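# Unplug a monitor cable from a back-panel port

## Task

Free the monitor cable from the back-panel port: loosen both thumbscrews, draw the plug straight out, and leave it lying loose away from the port. If the plug is angled more than the port permits while still inserted, the task fails immediately. The result only counts if it holds without the robot supporting anything. Finally release the plug and move the grippers away.

## Robot and tools

Robot: two arms, left_arm and right_arm, each with six joints and a parallel gripper. Nothing may be pushed or dropped off the table, and the arms must not collide with or press hard on each other. A loose object may occasionally get a brief push from outside.

Frame for printed poses: one shared scene frame. Origin on the table surface midway between the arms, +z up, +x outward over the table, left_arm on the +y side. The names left and right say nothing about image sides. Each state line gives, per arm, end_effector_position (metres) and end_effector_quat_wxyz. That position is the point between the finger pads, roughly 1 cm behind the tips; fingers point along the gripper's +z and open along its y. Printed hand positions can be off, more so when reaching far. Arm bases may be tilted; mounting plates and the metal frame behind the arms are fixed obstacles, and a "too close" warning counts a plate plus its side of the frame as part of that arm.

Tool execute_actions, argument actions: a list holding zero or one item.
- Empty list: only reports the current state.
- Motion: {"rows": [...], "steps": n}, n from 1 to 15 (default 15), each step 1/30 s. Each row is used for one step; if rows are fewer than steps, the final row repeats.
- Wait: {"steps": n} with no rows, n up to 300; it returns once n steps have passed since the previous result, reply time included.
Optional pictures (boolean) controls whether camera images come back; by default they do.

Each row is a single list of 14 numbers covering both arms, even if one arm stays still: left_arm waist, shoulder, elbow, wrist pitch, wrist yaw, wrist roll, grip, then the same seven for right_arm. The joint values are absolute target angles in radians, in the same form as the Joint positions block. Stated ranges per arm: waist -2.618 to 3.054, shoulder 0.000 to 3.142, elbow 0.000 to 3.142, wrist pitch -1.571 to 1.571, wrist yaw -1.571 to 1.571, wrist roll -2.094 to 2.094. A true joint end may differ from the stated one by up to 0.036 rad. A call is rejected (nothing sent) if a target exceeds a range end by more than 0.036 rad and lies further out than the joint's last reported angle. Targets past the real end are clipped there, and "joint sent to its limit" appears, possibly referring to an earlier action still running; its absence does not prove there is room left.

The grip value is an absolute motor target from -1 (closed) to +1 (fully open). Pads touch at about -0.94; each millimetre of object width adds about 0.0208. Sending a value below an object's width reading squeezes harder, up to roughly 50-62 N per pad (less for parts under about 5 mm thick; first contact can spike). Keep sending the same closing value to keep hold.

Motion limits: each joint's target is held within a fixed lead of its measured angle per step (waist 0.202, shoulder 0.258, elbow 0.238, wrist pitch 0.573, wrist yaw and roll 0.522 rad), and if targets would move a gripper more than 70 mm from where it is, they are scaled back. Friction can leave a joint up to about 0.031 rad short, and very small changes may do nothing. Between calls the arms continue toward the last row sent, even while you are thinking; they stop pursuing it once everything is nearly still or a step is HELD.

Result lines: state line per arm; grip_measured (motor position on the -1..+1 scale, with a fixed per-gripper error up to about 0.02); Joint positions (radians plus gripper opening in metres, 0.093 open to 0.000 closed, error about 1 mm; on a rigid held object it sits up to about 12 mm below the object's width); Joint velocities; joint torques (drive output with offsets and noise, not a pure contact measure). "joint command not followed" means the clearance check altered or blocked some joint targets; "HELD" marks steps where your row was not fully sent. MOTOR HOT appears from 75 °C; at 90 °C that arm halts for 10 s, and at 100 °C its motors and gripper let go and it falls (OVER-TEMPERATURE FAULT). Avoid long heavy holds.

Tool zoom_image: camera (cam_high, cam_low, cam_left_wrist, cam_right_wrist; all 672x504) and region [x0, y0, x1, y1] in image pixels from the top-left, at most 504x504. It returns a closer look at that camera's latest image.

Tool finished_scene: scene (integer) ends the current scene permanently and reports whether the goal was met; the goal must still hold afterwards. Its result gives the next task. Replying without any tool call ends everything.

Suggested order: look, locate port and thumbscrews with zooms, unscrew both screws, grasp the plug and pull straight along the port axis without tilting, set it down loose away from the port, open the gripper, retract both arms, then finish. Move smoothly; avoid drops, slips, slams and hard shoves.

Each tool is called after ">>>" as name(argument=value, ...) on one line, values as JSON.

## Session

>>> execute_actions(actions=[])

Scene clock: 0.00 s of 10600.00 s.
left_arm: end_effector_position=(+0.1724, -0.2281, +0.2755) grip_measured=+0.232 end_effector_quat_wxyz=(-0.162, -0.134, +0.766, -0.608) | right_arm: end_effector_position=(+0.3850, -0.6148, +0.3222) grip_measured=-0.663 end_effector_quat_wxyz=(+0.202, +0.500, +0.688, -0.485)
Joint positions: left_arm=[-1.016  2.135  1.171  0.704  0.471 -1.868  0.056] | right_arm=[-0.644  2.086  1.729 -0.618  1.02   0.372  0.013]
Joint velocities: left_arm=[-0.007 -0.007 -0.012 -0.081 -0.037 -0.037 -0.   ] | right_arm=[ 0.002 -0.012 -0.017  0.051 -0.007 -0.066 -0.   ]
Joint torques (N m, as the arm reports them, + toward a larger angle): no reading

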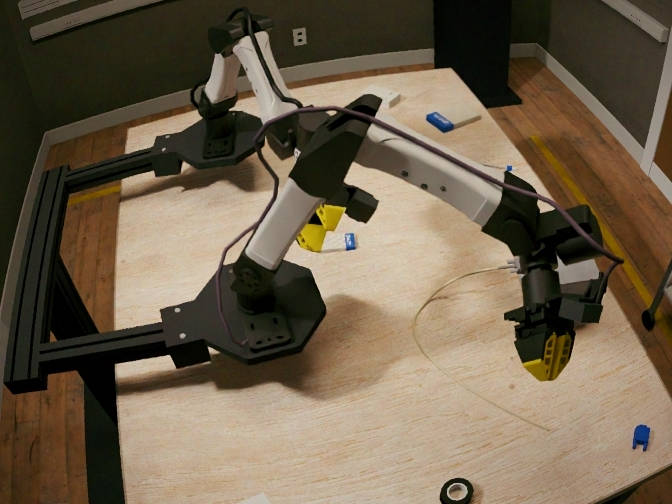

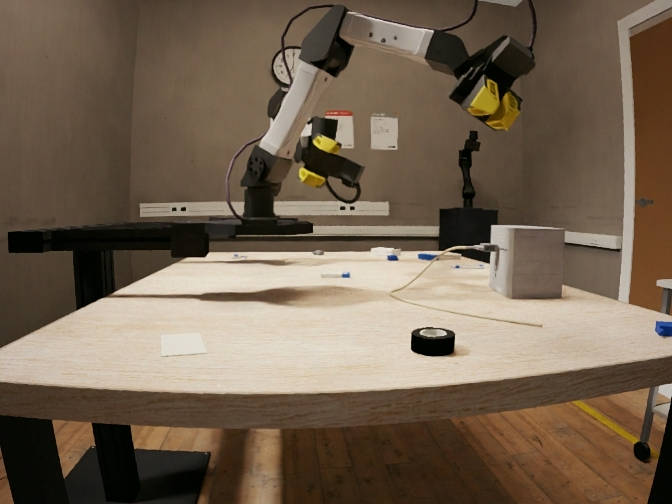

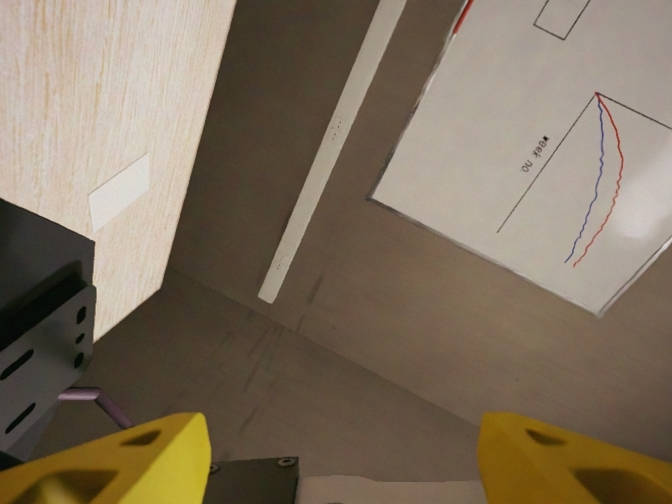

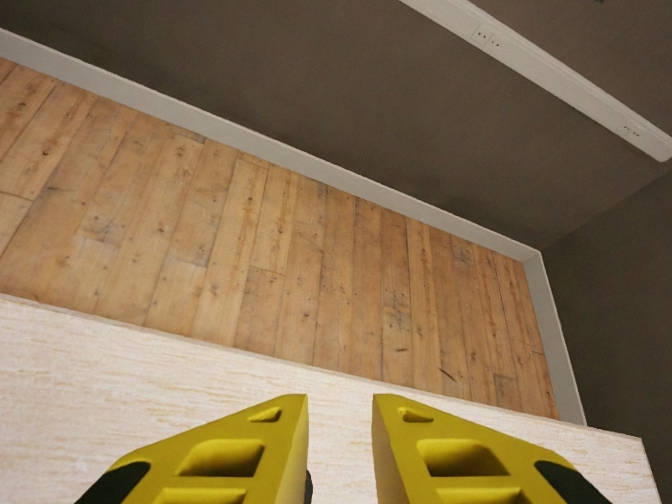

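>>> execute_actions(actions=[{"rows":[[0.6,1.6,1.171,0.3,0,0,0.2,-0.644,2.086,1.729,-0.618,1.02,0.372,0]]}], pictures=false)

>>> execute_actions(actions=[{"steps":45}], pictures=false)

>>> execute_actions(actions=[{"rows":[[0.6,0.5,0.5,0,0,0,0.2,0,1.2,0.9,0,0,0,0]]}], pictures=false)

>>> execute_actions(actions=[{"steps":90}])

Scene clock: 4.77 s of 10600.00 s.
left_arm: end_effector_position=(+0.4157, -0.0276, +0.4498) grip_measured=+0.202 end_effector_quat_wxyz=(+0.367, -0.130, +0.724, -0.570) | right_arm: end_effector_position=(+0.3850, -0.6148, +0.3222) grip_measured=-0.002 end_effector_quat_wxyz=(+0.202, +0.500, +0.688, -0.485)
Joint positions: left_arm=[-0.544  1.656  1.168  0.403  0.12  -1.141  0.055] | right_arm=[-0.644  2.086  1.729 -0.618  1.02   0.372  0.045]
Joint velocities: left_arm=[ 1.336 -0.662 -0.002 -0.139 -0.359  1.839 -0.   ] | right_arm=[-0.007 -0.002 -0.002 -0.007 -0.007 -0.007 -0.   ]
Joint torques (N m, as the arm reports them, + toward a larger angle): left_arm=[ 0.5  -7.05  8.43  1.79 -0.13  0.1 ] | right_arm=[ -0.31 -11.08   9.32   1.25   0.64   0.  ]
Steps of this call (steps 1 to 90: nothing new was sent; then 1.27 s passed at rest; steps 91 to 105: all 15 steps of this action). Readings (joint positions):
91: left_arm=[-1.010 2.121 1.171 0.671 0.445 -1.831] | right_arm=[-0.644 2.086 1.729 -0.618 1.020 0.372]
92: left_arm=[-0.997 2.098 1.168 0.624 0.411 -1.786] | right_arm=[-0.644 2.086 1.729 -0.618 1.020 0.372]
94: left_arm=[-0.949 2.040 1.168 0.556 0.348 -1.697] | right_arm=[-0.644 2.086 1.729 -0.618 1.020 0.372]
98: left_arm=[-0.819 1.896 1.168 0.475 0.244 -1.519] | right_arm=[-0.644 2.086 1.729 -0.618 1.020 0.372]
105: the state above

Scene clock: 6.27 s of 10600.00 s.
left_arm: end_effector_position=(+0.4895, +0.5540, +0.4379) grip_measured=+0.202 end_effector_quat_wxyz=(+0.634, -0.180, +0.739, +0.142) | right_arm: end_effector_position=(+0.3850, -0.6148, +0.3222) grip_measured=-0.002 end_effector_quat_wxyz=(+0.202, +0.500, +0.688, -0.485)
Joint positions: left_arm=[ 0.606  1.609  1.168  0.307 -0.007 -0.01   0.055] | right_arm=[-0.644  2.086  1.729 -0.618  1.02   0.372  0.045]
Joint velocities: left_arm=[-0.012  0.017 -0.002  0.037 -0.007 -0.051 -0.001] | right_arm=[ 0.007  0.002 -0.007  0.007 -0.081 -0.007 -0.001]
Joint torques (N m, as the arm reports them, + toward a larger angle): left_arm=[-0.49 -8.43  8.67  2.2   0.05  0.13] | right_arm=[ -0.28 -10.97   9.19   1.27   0.62   0.  ]
Steps of this call (steps 1 to 45: the robot went on to your last target). Readings (joint positions):
1: left_arm=[-0.495 1.637 1.168 0.398 0.106 -1.072] | right_arm=[-0.644 2.086 1.729 -0.618 1.020 0.372]
2: left_arm=[-0.443 1.623 1.168 0.393 0.094 -1.002] | right_arm=[-0.644 2.086 1.729 -0.618 1.020 0.372]
4: left_arm=[-0.336 1.610 1.168 0.381 0.072 -0.859] | right_arm=[-0.644 2.086 1.729 -0.618 1.020 0.372]
8: left_arm=[-0.114 1.609 1.168 0.348 0.043 -0.564] | right_arm=[-0.644 2.086 1.729 -0.618 1.020 0.372]
45: the state above
All arms were judged still, so your last target was given up. Only a new action makes them travel on or press farther. Fingers that are still opening or closing keep moving.

Scene clock: 6.77 s of 10600.00 s.
left_arm: end_effector_position=(+0.2722, +0.4486, +0.4551) grip_measured=+0.202 end_effector_quat_wxyz=(+0.689, -0.168, +0.688, +0.154) | right_arm: end_effector_position=(+0.4931, -0.3034, +0.3803) grip_measured=-0.001 end_effector_quat_wxyz=(+0.502, +0.135, +0.847, -0.111)
Joint positions: left_arm=[ 0.606  0.501  0.505  0.016 -0.007 -0.01   0.055] | right_arm=[-0.129  1.473  1.105 -0.124  0.302  0.083  0.045]
Joint velocities: left_arm=[-0.012 -0.662  0.129  0.359  0.037 -0.007 -0.   ] | right_arm=[ 1.282 -1.609 -1.477  0.579 -1.282 -0.286  0.001]
Joint torques (N m, as the arm reports them, + toward a larger angle): left_arm=[-0.28  3.98  7.13  1.41  0.06  0.18] | right_arm=[-1.23 -7.34  8.61  1.93  0.34 -0.14]
Steps of this call (steps 1 to 15: all 15 steps of this action). Readings (joint positions):
1: left_arm=[0.606 1.582 1.140 0.289 -0.007 -0.010] | right_arm=[-0.637 2.069 1.701 -0.570 0.984 0.343]
2: left_arm=[0.606 1.522 1.077 0.246 -0.007 -0.010] | right_arm=[-0.623 2.039 1.656 -0.520 0.936 0.312]
4: left_arm=[0.606 1.377 0.939 0.170 -0.007 -0.010] | right_arm=[-0.570 1.969 1.569 -0.433 0.841 0.257]
8: left_arm=[0.606 1.036 0.649 0.086 -0.007 -0.010] | right_arm=[-0.425 1.805 1.405 -0.289 0.640 0.173]
15: the state above

Scene clock: 9.77 s of 10600.00 s.
left_arm: end_effector_position=(+0.2697, +0.4474, +0.4579) grip_measured=+0.202 end_effector_quat_wxyz=(+0.692, -0.167, +0.685, +0.155) | right_arm: end_effector_position=(+0.4498, -0.1983, +0.4305) grip_measured=-0.001 end_effector_quat_wxyz=(+0.591, -0.026, +0.805, +0.035)
Joint positions: left_arm=[ 0.606  0.487  0.508  0.008 -0.007 -0.009  0.055] | right_arm=[ 0.008  1.19   0.915 -0.014  0.008  0.007  0.045]
Joint velocities: left_arm=[-0.002 -0.007 -0.002 -0.051 -0.022  0.037 -0.   ] | right_arm=[-0.012  0.007 -0.012 -0.007 -0.037 -0.022  0.   ]
Joint torques (N m, as the arm reports them, + toward a larger angle): left_arm=[-0.39  1.94  7.57  2.15  0.05  0.13] | right_arm=[-0.9  -3.39  9.03  2.34  0.01 -0.17]
Steps of this call (steps 1 to 30: the robot went on to your last target; steps 31 to 90: nothing new was sent). Readings (joint positions):
1: left_arm=[0.606 0.488 0.507 0.027 -0.007 -0.010] | right_arm=[-0.085 1.411 1.051 -0.105 0.256 0.072]
2: left_arm=[0.606 0.486 0.508 0.031 -0.007 -0.010] | right_arm=[-0.045 1.343 0.995 -0.090 0.204 0.059]
4: left_arm=[0.606 0.487 0.508 0.020 -0.007 -0.009] | right_arm=[0.004 1.234 0.928 -0.076 0.121 0.038]
8: left_arm=[0.606 0.487 0.508 0.012 -0.007 -0.009] | right_arm=[0.008 1.190 0.920 -0.024 0.051 0.019]
90: the state above
All arms were judged still, so your last target was given up. Only a new action makes them travel on or press farther. Fingers that are still opening or closing keep moving.

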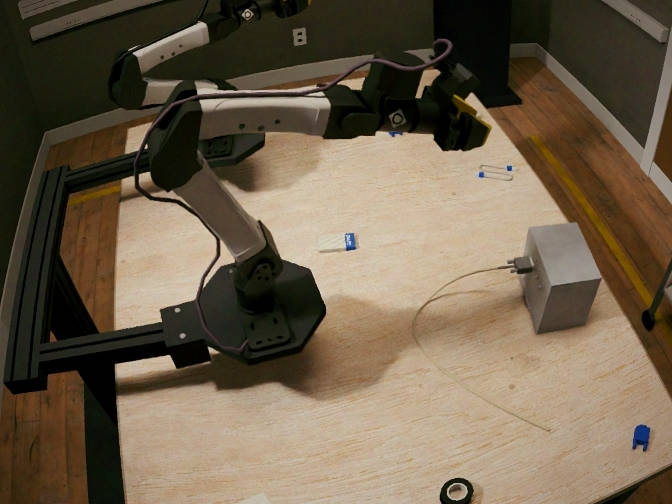

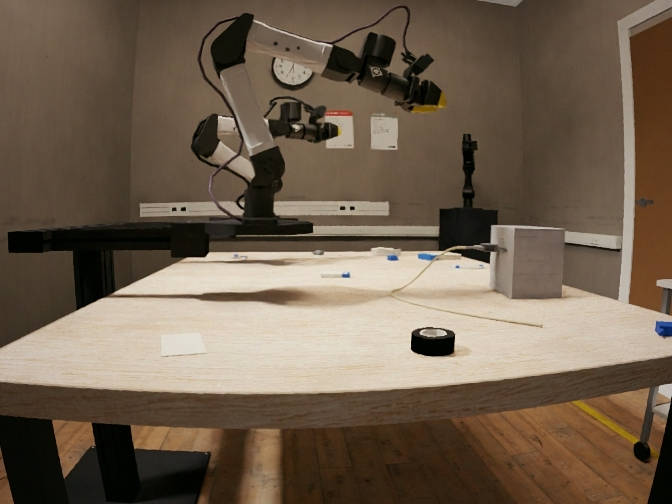

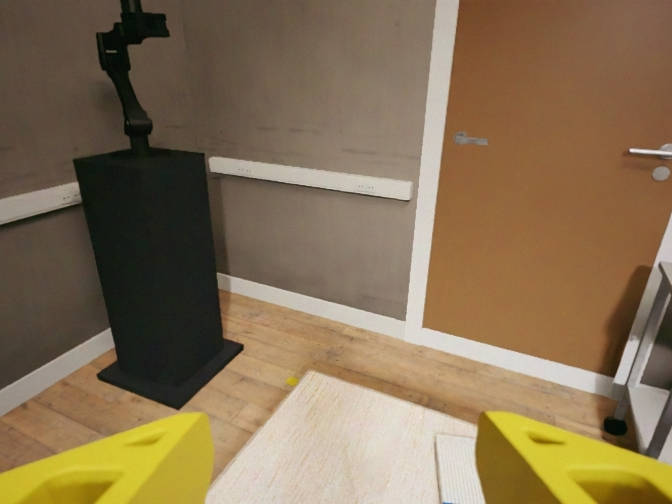

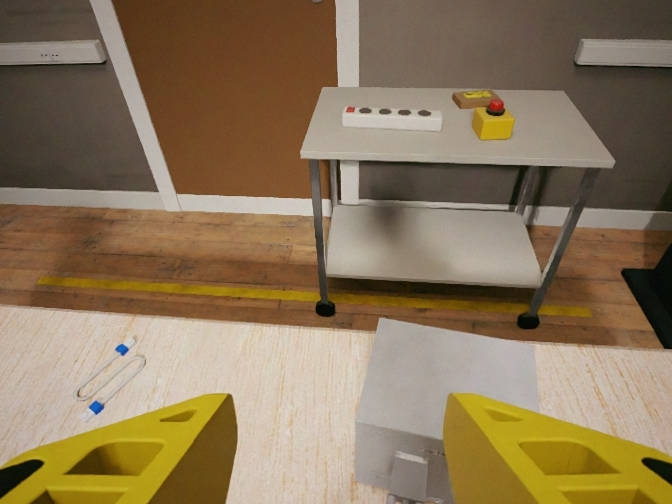

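>>> execute_actions(actions=[{"rows":[[0.6,0.5,0.5,0,0,0,0.2,-0.08,1.8,0.4,1.0,0,0,0]]}], pictures=false)

>>> execute_actions(actions=[{"steps":40}])

>>> zoom_image(camera="cam_high", region=[420,190,620,340])

Scene clock: 18.90 s of 10600.00 s.
left_arm: end_effector_position=(+0.2697, +0.4474, +0.4578) grip_measured=+0.202 end_effector_quat_wxyz=(+0.691, -0.167, +0.686, +0.155) | right_arm: end_effector_position=(+0.4177, -0.2248, +0.1462) grip_measured=-0.001 end_effector_quat_wxyz=(+0.461, +0.002, +0.887, +0.013)
Joint positions: left_arm=[ 0.606  0.487  0.508  0.007 -0.007 -0.009  0.055] | right_arm=[-0.073  1.83   0.379  0.854  0.002  0.006  0.045]
Joint velocities: left_arm=[-0.002 -0.002 -0.007  0.022 -0.022  0.095  0.001] | right_arm=[-0.007 -0.178  0.042  0.916  0.037 -0.051  0.   ]
Joint torques (N m, as the arm reports them, + toward a larger angle): left_arm=[-0.42  1.87  7.56  2.15  0.06  0.1 ] | right_arm=[-0.92 -7.34  7.    2.09  0.1  -0.1 ]
Steps of this call (steps 1 to 90: nothing new was sent; then 5.63 s passed at rest; steps 91 to 105: all 15 steps of this action). Readings (joint positions):
91: left_arm=[0.606 0.487 0.508 0.008 -0.007 -0.009] | right_arm=[-0.000 1.206 0.888 0.061 0.003 0.006]
92: left_arm=[0.606 0.487 0.508 0.007 -0.007 -0.009] | right_arm=[-0.015 1.238 0.853 0.166 0.002 0.006]
94: left_arm=[0.606 0.487 0.508 0.007 -0.007 -0.009] | right_arm=[-0.047 1.343 0.762 0.366 0.002 0.006]
98: left_arm=[0.606 0.487 0.508 0.007 -0.007 -0.009] | right_arm=[-0.072 1.634 0.538 0.678 0.002 0.006]
105: the state above

Scene clock: 20.23 s of 10600.00 s.
left_arm: end_effector_position=(+0.2697, +0.4474, +0.4578) grip_measured=+0.202 end_effector_quat_wxyz=(+0.691, -0.167, +0.686, +0.155) | right_arm: end_effector_position=(+0.4389, -0.2253, +0.1832) grip_measured=-0.001 end_effector_quat_wxyz=(+0.530, +0.003, +0.848, +0.013)
Joint positions: left_arm=[ 0.606  0.487  0.508  0.007 -0.007 -0.009  0.055] | right_arm=[-0.073  1.811  0.387  0.986  0.002  0.006  0.045]
Joint velocities: left_arm=[-0.012 -0.002  0.002  0.007  0.066  0.007 -0.   ] | right_arm=[-0.012  0.007 -0.027 -0.11  -0.066 -0.022  0.   ]
Joint torques (N m, as the arm reports them, + toward a larger angle): left_arm=[-0.4   1.97  7.63  2.13  0.05  0.15] | right_arm=[-1.02 -6.6   7.04  2.21  0.08 -0.16]
Steps of this call (steps 1 to 30: the robot went on to your last target; steps 31 to 40: nothing new was sent). Readings (joint positions):
1: left_arm=[0.606 0.487 0.508 0.007 -0.007 -0.009] | right_arm=[-0.073 1.824 0.381 0.882 0.002 0.006]
2: left_arm=[0.606 0.487 0.508 0.007 -0.007 -0.009] | right_arm=[-0.073 1.818 0.383 0.906 0.002 0.006]
4: left_arm=[0.606 0.487 0.508 0.007 -0.007 -0.009] | right_arm=[-0.073 1.812 0.387 0.942 0.002 0.006]
8: left_arm=[0.606 0.487 0.508 0.007 -0.007 -0.009] | right_arm=[-0.073 1.811 0.387 0.973 0.002 0.006]
40: the state above
All arms were judged still, so your last target was given up. Only a new action makes them travel on or press farther. Fingers that are still opening or closing keep moving.

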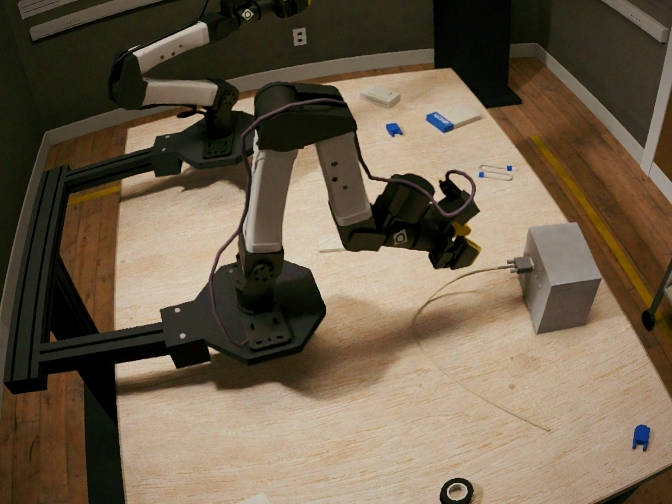

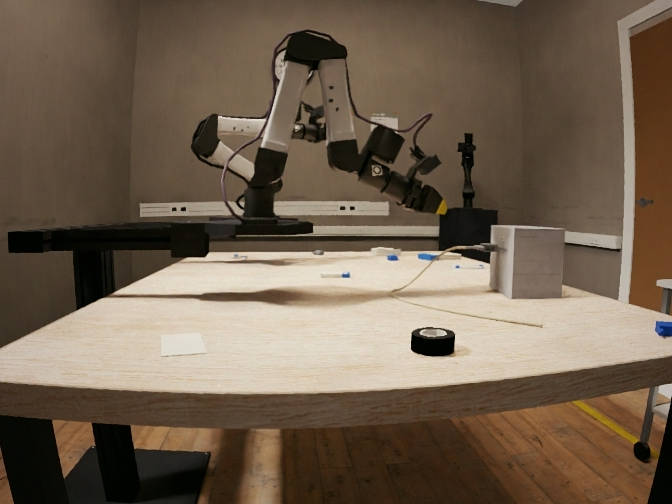

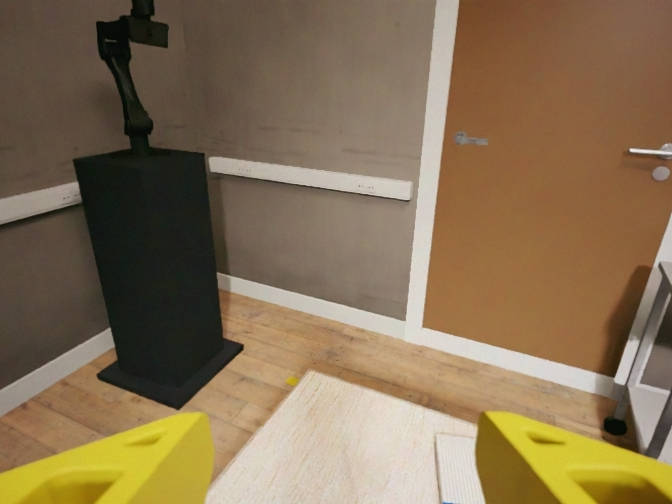

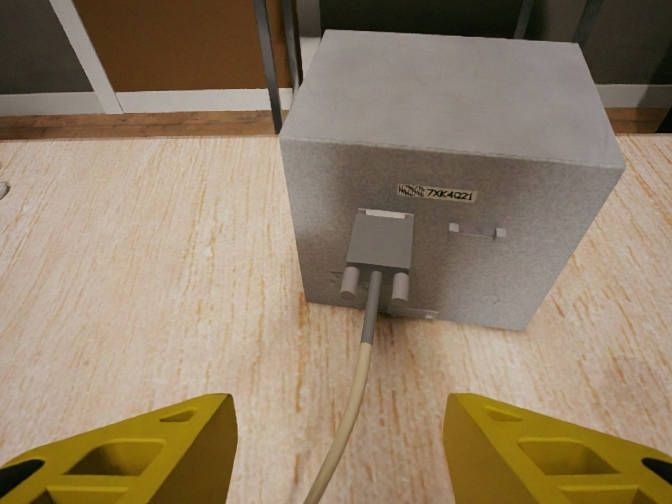

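Region (420, 190, 620, 340) of cam_high's 672x504 image, scaled by 2.520, with more detail than that image has; it fills the top 378 rows of this view, and the rest is white.

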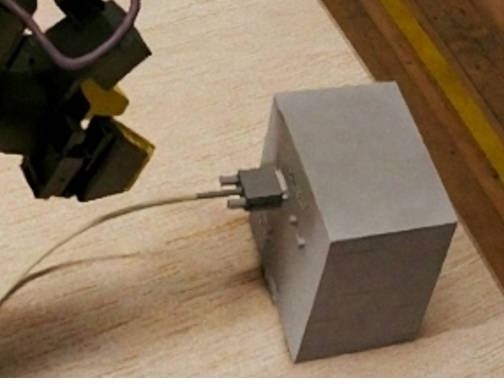

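>>> execute_actions(actions=[{"rows":[[0.6,0.5,0.5,0,0,0,0.2,-0.15,2.0,0.45,1.3,0,1.57,-0.5]]}], pictures=false)

>>> execute_actions(actions=[{"rows":[[0.6,0.5,0.5,0,0,0,0.2,-0.15,2.39,0.57,1.5,0,1.57,-0.5]]}], pictures=false)

>>> execute_actions(actions=[{"steps":30}])

>>> zoom_image(camera="cam_low", region=[400,190,540,295])

Scene clock: 30.50 s of 10600.00 s.
left_arm: end_effector_position=(+0.2697, +0.4474, +0.4578) grip_measured=+0.202 end_effector_quat_wxyz=(+0.691, -0.167, +0.686, +0.155) | right_arm: end_effector_position=(+0.4648, -0.2569, +0.1889) grip_measured=-0.498 end_effector_quat_wxyz=(+0.465, +0.534, +0.603, +0.367)
Joint positions: left_arm=[ 0.606  0.487  0.508  0.007 -0.007 -0.009  0.055] | right_arm=[-0.15   2.     0.437  1.276 -0.001  1.373  0.021]
Joint velocities: left_arm=[-0.012 -0.017 -0.017 -0.007  0.022 -0.037 -0.001] | right_arm=[-0.012 -0.007  0.002  0.051 -0.007  1.282  0.   ]
Joint torques (N m, as the arm reports them, + toward a larger angle): left_arm=[-0.34  2.05  7.69  2.15  0.04  0.12] | right_arm=[-0.33 -6.69  6.24  2.21  0.18 -0.17]
Steps of this call (steps 1 to 90: nothing new was sent; then 6.77 s passed at rest; steps 91 to 105: all 15 steps of this action). Readings (joint positions):
91: left_arm=[0.606 0.487 0.508 0.007 -0.007 -0.009] | right_arm=[-0.082 1.840 0.391 1.036 -0.005 0.089]
92: left_arm=[0.606 0.487 0.508 0.007 -0.007 -0.009] | right_arm=[-0.100 1.893 0.411 1.098 -0.006 0.189]
94: left_arm=[0.606 0.487 0.508 0.007 -0.007 -0.009] | right_arm=[-0.136 1.971 0.436 1.166 -0.003 0.391]
98: left_arm=[0.606 0.487 0.508 0.007 -0.007 -0.009] | right_arm=[-0.150 2.000 0.437 1.224 -0.001 0.793]
105: the state above

Scene clock: 31.00 s of 10600.00 s.
left_arm: end_effector_position=(+0.2697, +0.4474, +0.4578) grip_measured=+0.202 end_effector_quat_wxyz=(+0.691, -0.167, +0.686, +0.155) | right_arm: end_effector_position=(+0.4753, -0.2560, +0.1017) grip_measured=-0.498 end_effector_quat_wxyz=(+0.407, +0.603, +0.566, +0.388)
Joint positions: left_arm=[ 0.606  0.487  0.508  0.007 -0.007 -0.009  0.055] | right_arm=[-0.15   2.404  0.569  1.476 -0.     1.559  0.021]
Joint velocities: left_arm=[ 0.002  0.002 -0.012 -0.037 -0.007  0.037 -0.001] | right_arm=[-0.007 -0.022  0.007  0.066  0.022  0.081 -0.   ]
Joint torques (N m, as the arm reports them, + toward a larger angle): left_arm=[-0.4   2.07  7.64  2.15  0.11  0.13] | right_arm=[ 0.   -9.1   2.87  2.16  0.18 -0.09]
Steps of this call (steps 1 to 15: all 15 steps of this action). Readings (joint positions):
1: left_arm=[0.606 0.487 0.508 0.007 -0.007 -0.009] | right_arm=[-0.150 2.038 0.454 1.320 -0.000 1.412]
2: left_arm=[0.606 0.487 0.508 0.007 -0.007 -0.009] | right_arm=[-0.150 2.114 0.501 1.376 -0.000 1.442]
4: left_arm=[0.606 0.487 0.508 0.007 -0.007 -0.009] | right_arm=[-0.150 2.272 0.568 1.441 -0.000 1.485]
8: left_arm=[0.606 0.487 0.508 0.007 -0.007 -0.009] | right_arm=[-0.150 2.409 0.569 1.433 -0.000 1.535]
15: the state above

Scene clock: 32.00 s of 10600.00 s.
left_arm: end_effector_position=(+0.2697, +0.4474, +0.4578) grip_measured=+0.202 end_effector_quat_wxyz=(+0.691, -0.167, +0.686, +0.155) | right_arm: end_effector_position=(+0.4763, -0.2561, +0.1042) grip_measured=-0.498 end_effector_quat_wxyz=(+0.409, +0.603, +0.562, +0.393)
Joint positions: left_arm=[ 0.606  0.487  0.508  0.007 -0.007 -0.009  0.055] | right_arm=[-0.15   2.404  0.569  1.487 -0.     1.565  0.021]
Joint velocities: left_arm=[-0.017 -0.012  0.007  0.037 -0.051 -0.022 -0.001] | right_arm=[ 0.012  0.002 -0.002  0.022 -0.037 -0.007 -0.   ]
Joint torques (N m, as the arm reports them, + toward a larger angle): left_arm=[-0.32  1.96  7.61  2.13  0.06  0.1 ] | right_arm=[-0.21 -9.16  2.77  2.24  0.11 -0.07]
Steps of this call (steps 1 to 30: the robot went on to your last target). Readings (joint positions):
1: left_arm=[0.606 0.487 0.508 0.007 -0.007 -0.009] | right_arm=[-0.150 2.404 0.569 1.479 -0.000 1.561]
2: left_arm=[0.606 0.487 0.508 0.007 -0.007 -0.009] | right_arm=[-0.150 2.404 0.569 1.481 -0.000 1.562]
4: left_arm=[0.606 0.487 0.508 0.007 -0.007 -0.009] | right_arm=[-0.150 2.404 0.569 1.483 -0.000 1.563]
8: left_arm=[0.606 0.487 0.508 0.007 -0.007 -0.009] | right_arm=[-0.150 2.404 0.569 1.485 -0.000 1.565]
30: the state above
All arms were judged still, so your last target was given up. Only a new action makes them travel on or press farther. Fingers that are still opening or closing keep moving.

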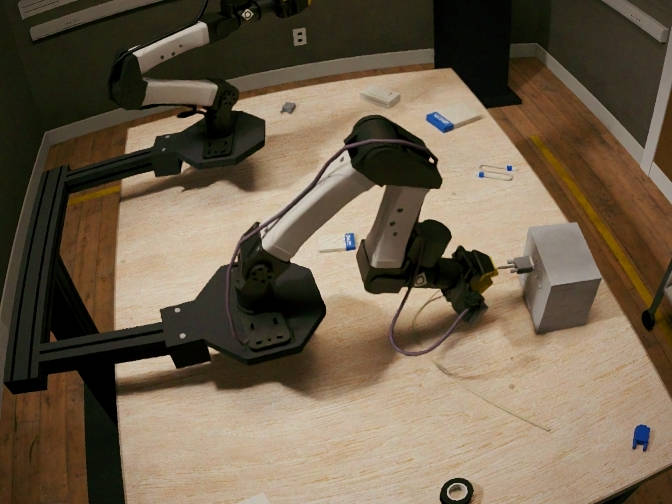

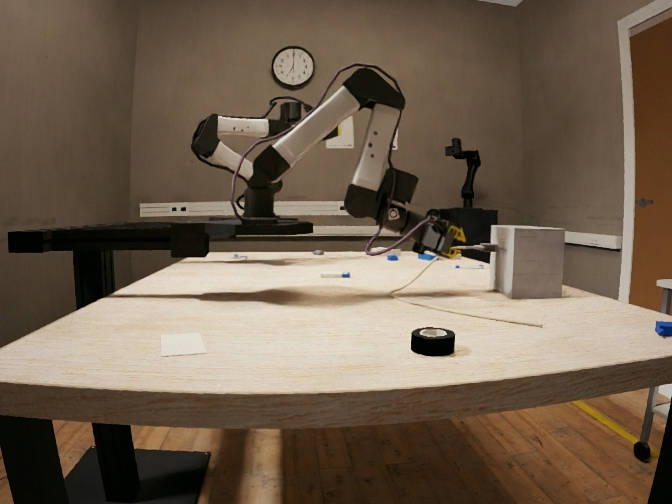

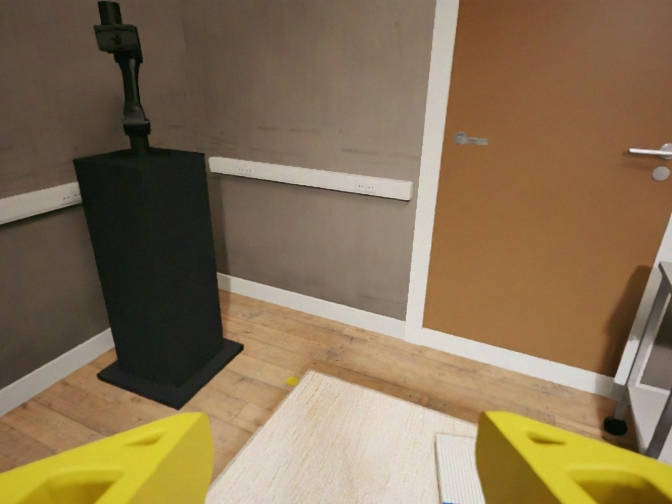

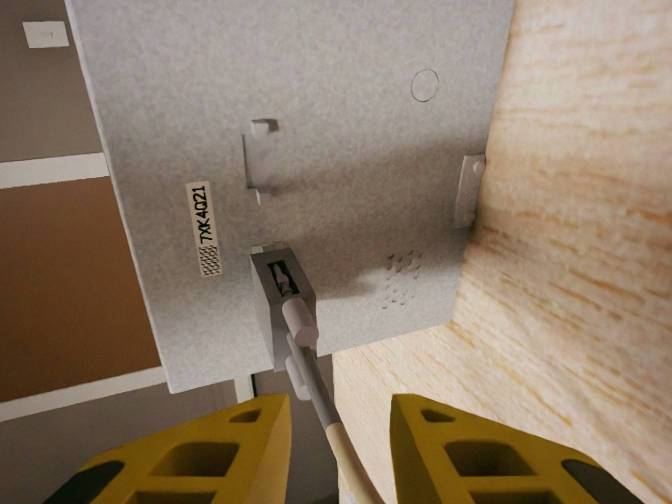

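Region (400, 190, 540, 295) of cam_low's 672x504 image, scaled by 3.600, with more detail than that image has; it fills the top 378 rows of this view, and the rest is white.

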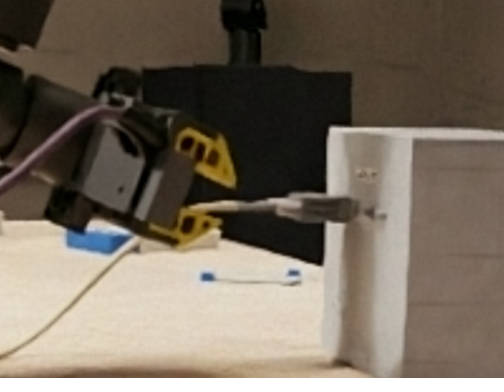

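>>> execute_actions(actions=[{"rows":[[0.6,0.5,0.5,0,0,0,0.2,-0.15,2.42,0.6,1.52,0,1.57,-0.5],[0.6,0.5,0.5,0,0,0,0.2,-0.15,2.44,0.63,1.54,0,1.57,-0.5],[0.6,0.5,0.5,0,0,0,0.2,-0.15,2.47,0.66,1.56,0,1.57,-0.5],[0.6,0.5,0.5,0,0,0,0.2,-0.15,2.505,0.695,1.57,0,1.57,-0.5]]}])

>>> zoom_image(camera="cam_high", region=[460,230,560,305])

Scene clock: 37.53 s of 10600.00 s.
left_arm: end_effector_position=(+0.2697, +0.4474, +0.4578) grip_measured=+0.202 end_effector_quat_wxyz=(+0.691, -0.167, +0.686, +0.155) | right_arm: end_effector_position=(+0.5029, -0.2578, +0.1044) grip_measured=-0.498 end_effector_quat_wxyz=(+0.433, +0.586, +0.545, +0.415)
Joint positions: left_arm=[ 0.606  0.487  0.508  0.007 -0.007 -0.009  0.055] | right_arm=[-0.15   2.495  0.681  1.548 -0.     1.566  0.021]
Joint velocities: left_arm=[-0.002 -0.012  0.007 -0.037 -0.037 -0.022 -0.   ] | right_arm=[ 0.017 -0.002 -0.002  0.125 -0.022 -0.066  0.   ]
Joint torques (N m, as the arm reports them, + toward a larger angle): left_arm=[-0.4   1.88  7.61  2.16  0.07  0.12] | right_arm=[-0.07 -8.07  4.23  2.28  0.17 -0.06]
joint sent to its limit (right arm) — the command would take joint 4 (wrist pitch) past its upper limit, so that joint was sent only as far as its limit.
Steps of this call (steps 1 to 90: nothing new was sent; then 2.03 s passed at rest; steps 91 to 105: all 15 steps of this action). Readings (joint positions):
91: left_arm=[0.606 0.487 0.508 0.007 -0.007 -0.009] | right_arm=[-0.150 2.405 0.571 1.488 -0.000 1.566]
92: left_arm=[0.606 0.487 0.508 0.007 -0.007 -0.009] | right_arm=[-0.150 2.410 0.579 1.494 -0.000 1.566]
94: left_arm=[0.606 0.487 0.508 0.007 -0.007 -0.009] | right_arm=[-0.150 2.443 0.625 1.518 -0.000 1.566]
98: left_arm=[0.606 0.487 0.508 0.007 -0.007 -0.009] | right_arm=[-0.150 2.492 0.681 1.537 -0.000 1.566]
105: the state above

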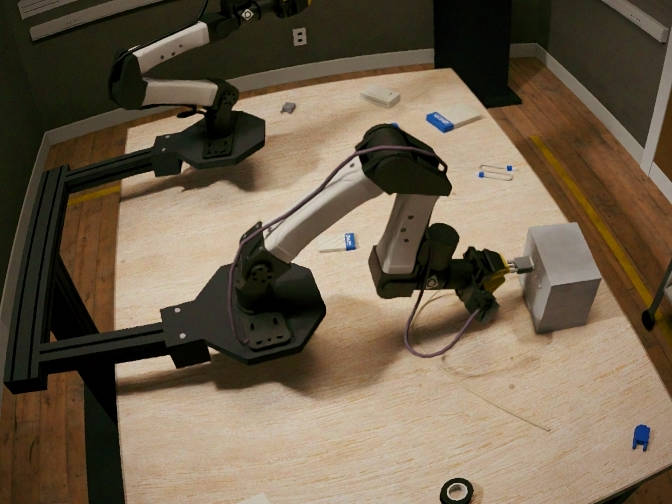

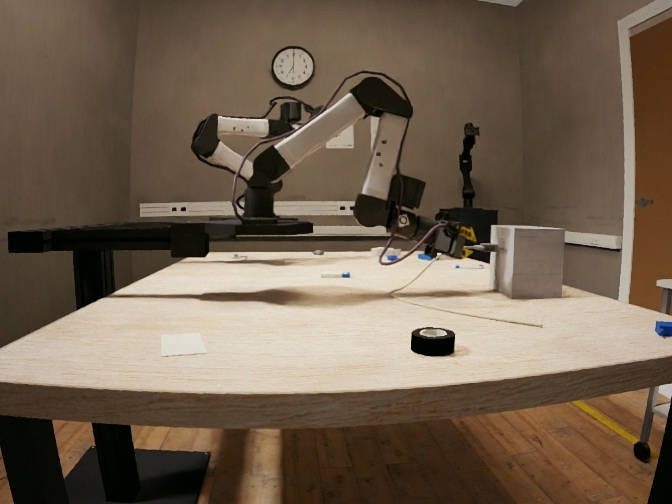

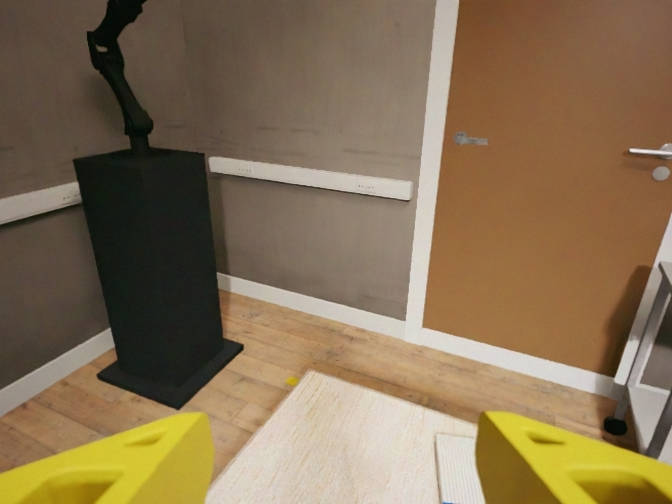

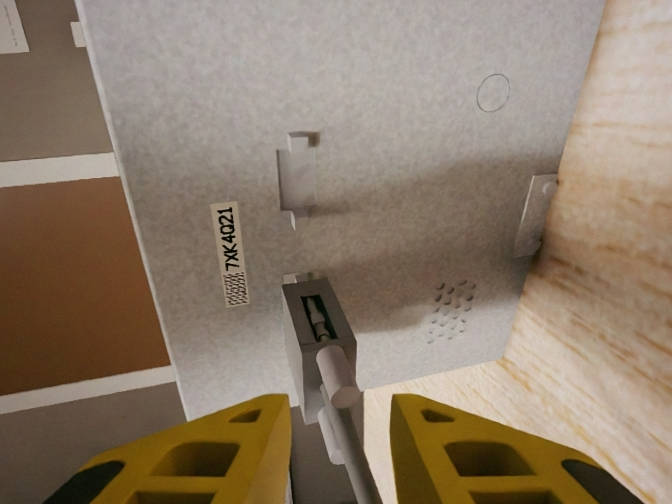

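Region (460, 230, 560, 305) of cam_high's 672x504 image, scaled by 5.040, with more detail than that image has; it fills the top 378 rows of this view, and the rest is white.

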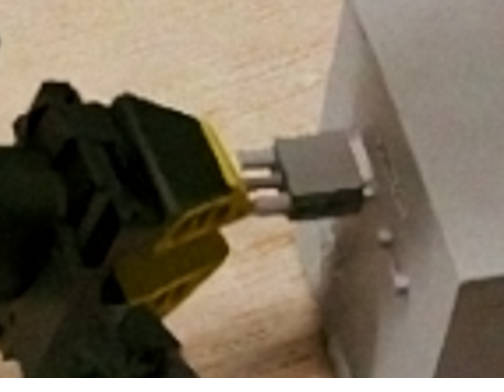

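>>> execute_actions(actions=[{"rows":[[0.6,0.5,0.5,0,0,0,0.2,-0.15,2.505,0.695,1.56,0,1.57,0.6],[0.6,0.5,0.5,0,0,0,0.2,-0.15,2.505,0.695,1.56,0,1.57,0.6],[0.6,0.5,0.5,0,0,0,0.2,-0.15,2.505,0.695,1.56,0,1.57,0.6],[0.6,0.5,0.5,0,0,0,0.2,-0.15,2.505,0.695,1.56,0,0,0.6]]}], pictures=false)

>>> execute_actions(actions=[{"steps":25}])

>>> zoom_image(camera="cam_low", region=[420,205,520,280])

Scene clock: 42.63 s of 10600.00 s.
left_arm: end_effector_position=(+0.2697, +0.4474, +0.4578) grip_measured=+0.202 end_effector_quat_wxyz=(+0.691, -0.167, +0.686, +0.155) | right_arm: end_effector_position=(+0.5031, -0.2578, +0.1052) grip_measured=+0.599 end_effector_quat_wxyz=(+0.593, +0.185, +0.777, +0.106)
Joint positions: left_arm=[ 0.606  0.487  0.508  0.007 -0.007 -0.009  0.055] | right_arm=[-0.15   2.495  0.681  1.552 -0.     0.391  0.074]
Joint velocities: left_arm=[ 0.007 -0.002  0.002 -0.007  0.007 -0.066 -0.   ] | right_arm=[-0.022 -0.022 -0.007 -0.037  0.051 -2.63  -0.   ]
Joint torques (N m, as the arm reports them, + toward a larger angle): left_arm=[-0.31  2.12  7.77  2.17  0.04  0.15] | right_arm=[-0.02 -8.25  4.38  2.23  0.18 -0.1 ]
joint sent to its limit (right arm) — the command would take joint 4 (wrist pitch) past its upper limit, so that joint was sent only as far as its limit.
Steps of this call (steps 1 to 15: the robot went on to your last target; steps 16 to 90: nothing new was sent; then 1.60 s passed at rest; steps 91 to 105: all 15 steps of this action). Readings (joint positions):
91: left_arm=[0.606 0.487 0.508 0.007 -0.007 -0.009] | right_arm=[-0.150 2.495 0.681 1.552 -0.000 1.566]
92: left_arm=[0.606 0.487 0.508 0.007 -0.007 -0.009] | right_arm=[-0.150 2.495 0.681 1.552 -0.000 1.566]
94: left_arm=[0.606 0.487 0.508 0.007 -0.007 -0.009] | right_arm=[-0.150 2.495 0.681 1.552 -0.000 1.483]
98: left_arm=[0.606 0.487 0.508 0.007 -0.007 -0.009] | right_arm=[-0.150 2.495 0.681 1.552 -0.000 1.083]
105: the state above

Scene clock: 43.47 s of 10600.00 s.
left_arm: end_effector_position=(+0.2697, +0.4474, +0.4578) grip_measured=+0.202 end_effector_quat_wxyz=(+0.691, -0.167, +0.686, +0.155) | right_arm: end_effector_position=(+0.5031, -0.2578, +0.1052) grip_measured=+0.599 end_effector_quat_wxyz=(+0.602, +0.034, +0.798, -0.009)
Joint positions: left_arm=[ 0.606  0.487  0.508  0.007 -0.007 -0.009  0.055] | right_arm=[-0.15   2.495  0.681  1.552 -0.     0.008  0.074]
Joint velocities: left_arm=[-0.007 -0.002  0.007 -0.022  0.081 -0.007  0.001] | right_arm=[ 0.012  0.027 -0.007  0.007 -0.095 -0.022  0.001]
Joint torques (N m, as the arm reports them, + toward a larger angle): left_arm=[-0.34  1.92  7.58  2.14  0.06  0.16] | right_arm=[-0.27 -8.1   4.71  2.26  0.11 -0.13]
Steps of this call (steps 1 to 25: the robot went on to your last target). Readings (joint positions):
1: left_arm=[0.606 0.487 0.508 0.007 -0.007 -0.009] | right_arm=[-0.150 2.495 0.681 1.552 -0.000 0.313]
2: left_arm=[0.606 0.487 0.508 0.007 -0.007 -0.009] | right_arm=[-0.150 2.495 0.681 1.552 -0.000 0.251]
4: left_arm=[0.606 0.487 0.508 0.007 -0.007 -0.009] | right_arm=[-0.150 2.495 0.681 1.552 -0.000 0.163]
8: left_arm=[0.606 0.487 0.508 0.007 -0.007 -0.009] | right_arm=[-0.150 2.495 0.681 1.552 -0.000 0.070]
25: the state above

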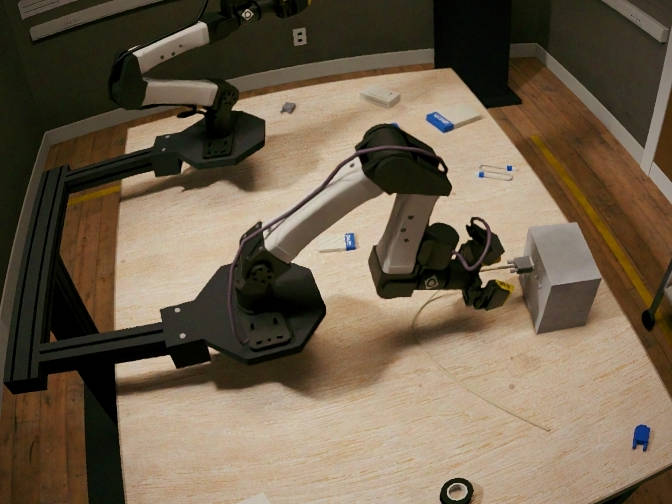

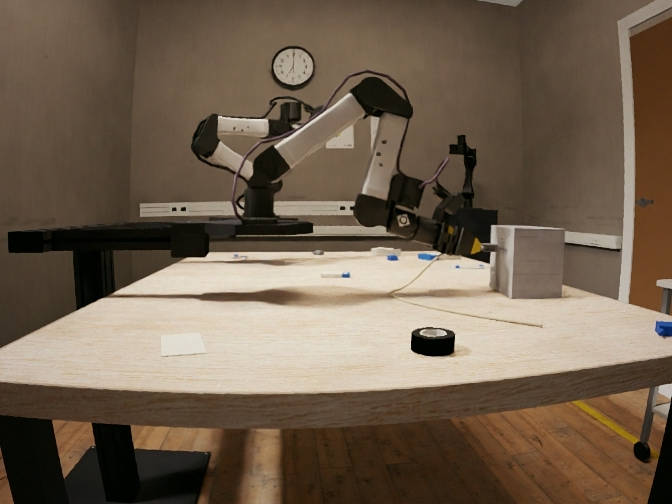

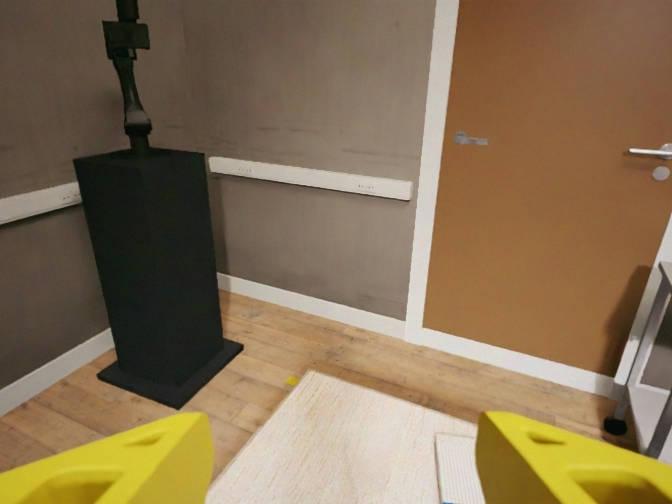

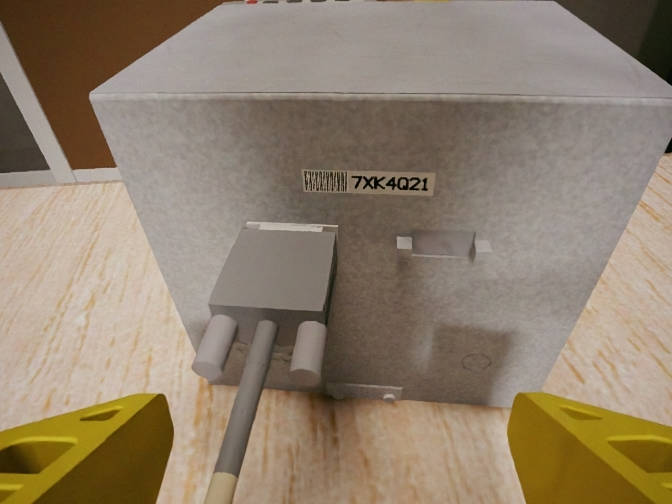

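Region (420, 205, 520, 280) of cam_low's 672x504 image, scaled by 5.040, with more detail than that image has; it fills the top 378 rows of this view, and the rest is white.

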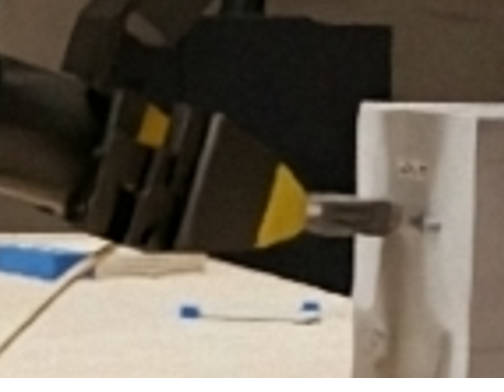

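>>> execute_actions(actions=[{"rows":[[0.6,0.5,0.5,0,0,0,0.2,-0.125,2.505,0.695,1.56,0,1.57,0.6]]}], pictures=false)

>>> execute_actions(actions=[{"rows":[[0.6,0.5,0.5,0,0,0,0.2,-0.125,2.52,0.72,1.56,0,1.57,-0.5],[0.6,0.5,0.5,0,0,0,0.2,-0.125,2.535,0.745,1.56,0,1.57,-0.5],[0.6,0.5,0.5,0,0,0,0.2,-0.125,2.55,0.77,1.56,0,1.57,-0.5],[0.6,0.5,0.5,0,0,0,0.2,-0.125,2.565,0.79,1.56,0,1.57,-0.5]]}])

>>> zoom_image(camera="cam_low", region=[440,215,520,275])

Scene clock: 48.40 s of 10600.00 s.
left_arm: end_effector_position=(+0.2697, +0.4474, +0.4578) grip_measured=+0.202 end_effector_quat_wxyz=(+0.691, -0.167, +0.686, +0.155) | right_arm: end_effector_position=(+0.5036, -0.2487, +0.1054) grip_measured=+0.599 end_effector_quat_wxyz=(+0.469, +0.524, +0.602, +0.378)
Joint positions: left_arm=[ 0.606  0.487  0.508  0.007 -0.007 -0.009  0.055] | right_arm=[-0.13   2.495  0.681  1.552 -0.     1.374  0.074]
Joint velocities: left_arm=[ 0.002 -0.007  0.002 -0.051 -0.022 -0.095 -0.   ] | right_arm=[ 0.012  0.012  0.002 -0.051 -0.037  1.297 -0.   ]
Joint torques (N m, as the arm reports them, + toward a larger angle): left_arm=[-0.4   1.88  7.6   2.19  0.08  0.14] | right_arm=[ 0.32 -7.98  4.13  2.21  0.18 -0.18]
Steps of this call (steps 1 to 30: the robot went on to your last target; steps 31 to 90: nothing new was sent; then 1.43 s passed at rest; steps 91 to 105: all 15 steps of this action). Readings (joint positions):
91: left_arm=[0.606 0.487 0.508 0.007 -0.007 -0.009] | right_arm=[-0.147 2.495 0.681 1.552 -0.000 0.090]
92: left_arm=[0.606 0.487 0.508 0.007 -0.007 -0.009] | right_arm=[-0.143 2.495 0.681 1.552 -0.000 0.191]
94: left_arm=[0.606 0.487 0.508 0.007 -0.007 -0.009] | right_arm=[-0.134 2.495 0.681 1.552 -0.000 0.392]
98: left_arm=[0.606 0.487 0.508 0.007 -0.007 -0.009] | right_arm=[-0.130 2.495 0.681 1.552 -0.000 0.793]
105: the state above

Scene clock: 48.90 s of 10600.00 s.
left_arm: end_effector_position=(+0.2697, +0.4474, +0.4578) grip_measured=+0.202 end_effector_quat_wxyz=(+0.691, -0.167, +0.686, +0.155) | right_arm: end_effector_position=(+0.5176, -0.2492, +0.0928) grip_measured=-0.498 end_effector_quat_wxyz=(+0.436, +0.574, +0.551, +0.420)
Joint positions: left_arm=[ 0.606  0.487  0.508  0.007 -0.007 -0.009  0.055] | right_arm=[-0.13   2.561  0.761  1.546  0.     1.553  0.021]
Joint velocities: left_arm=[-0.007  0.002  0.002 -0.037  0.022  0.037 -0.001] | right_arm=[ 0.012  0.007  0.002  0.022 -0.022  0.037  0.001]
Joint torques (N m, as the arm reports them, + toward a larger angle): left_arm=[-0.28  1.87  7.67  2.17  0.05  0.11] | right_arm=[ 0.39 -8.71  5.82  2.28  0.23  0.  ]
Steps of this call (steps 1 to 15: all 15 steps of this action). Readings (joint positions):
1: left_arm=[0.606 0.487 0.508 0.007 -0.007 -0.009] | right_arm=[-0.130 2.497 0.684 1.553 -0.000 1.413]
2: left_arm=[0.606 0.487 0.508 0.007 -0.007 -0.009] | right_arm=[-0.130 2.503 0.695 1.553 -0.000 1.443]
4: left_arm=[0.606 0.487 0.508 0.007 -0.007 -0.009] | right_arm=[-0.130 2.529 0.733 1.550 -0.000 1.485]
8: left_arm=[0.606 0.487 0.508 0.007 -0.007 -0.009] | right_arm=[-0.130 2.561 0.761 1.546 0.001 1.531]
15: the state above

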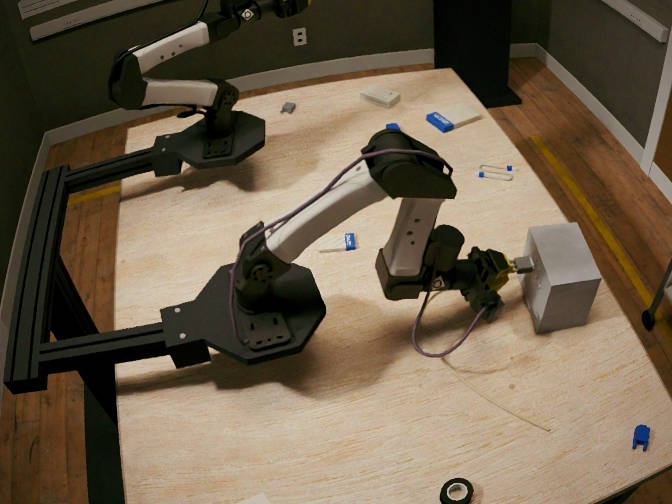

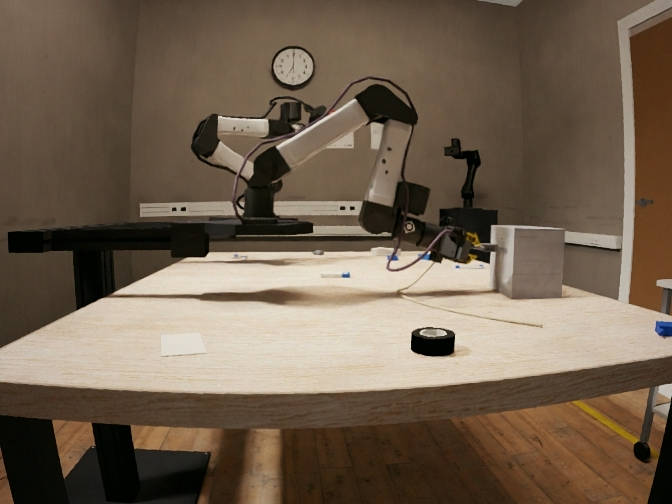

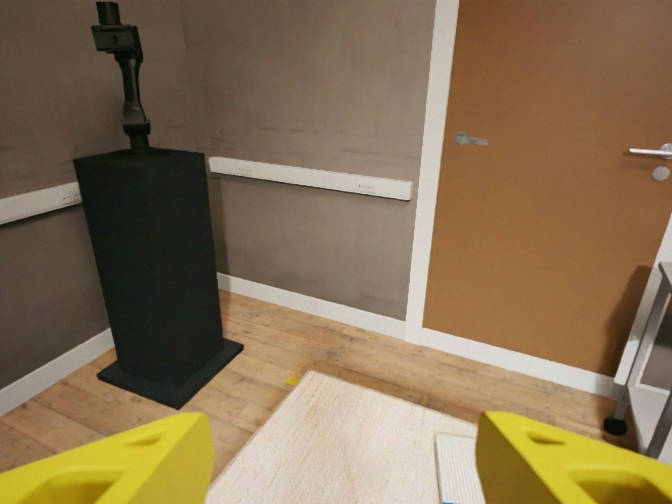

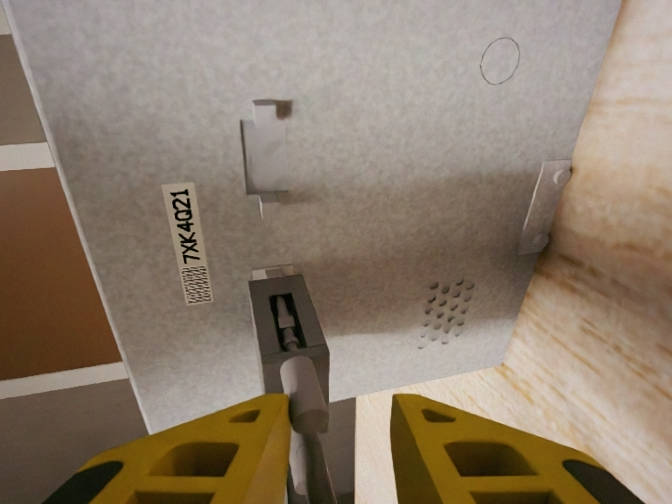

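Region (440, 215, 520, 275) of cam_low's 672x504 image, scaled by 6.300, with more detail than that image has; it fills the top 378 rows of this view, and the rest is white.

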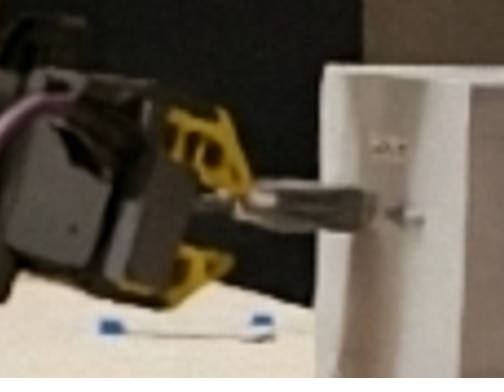

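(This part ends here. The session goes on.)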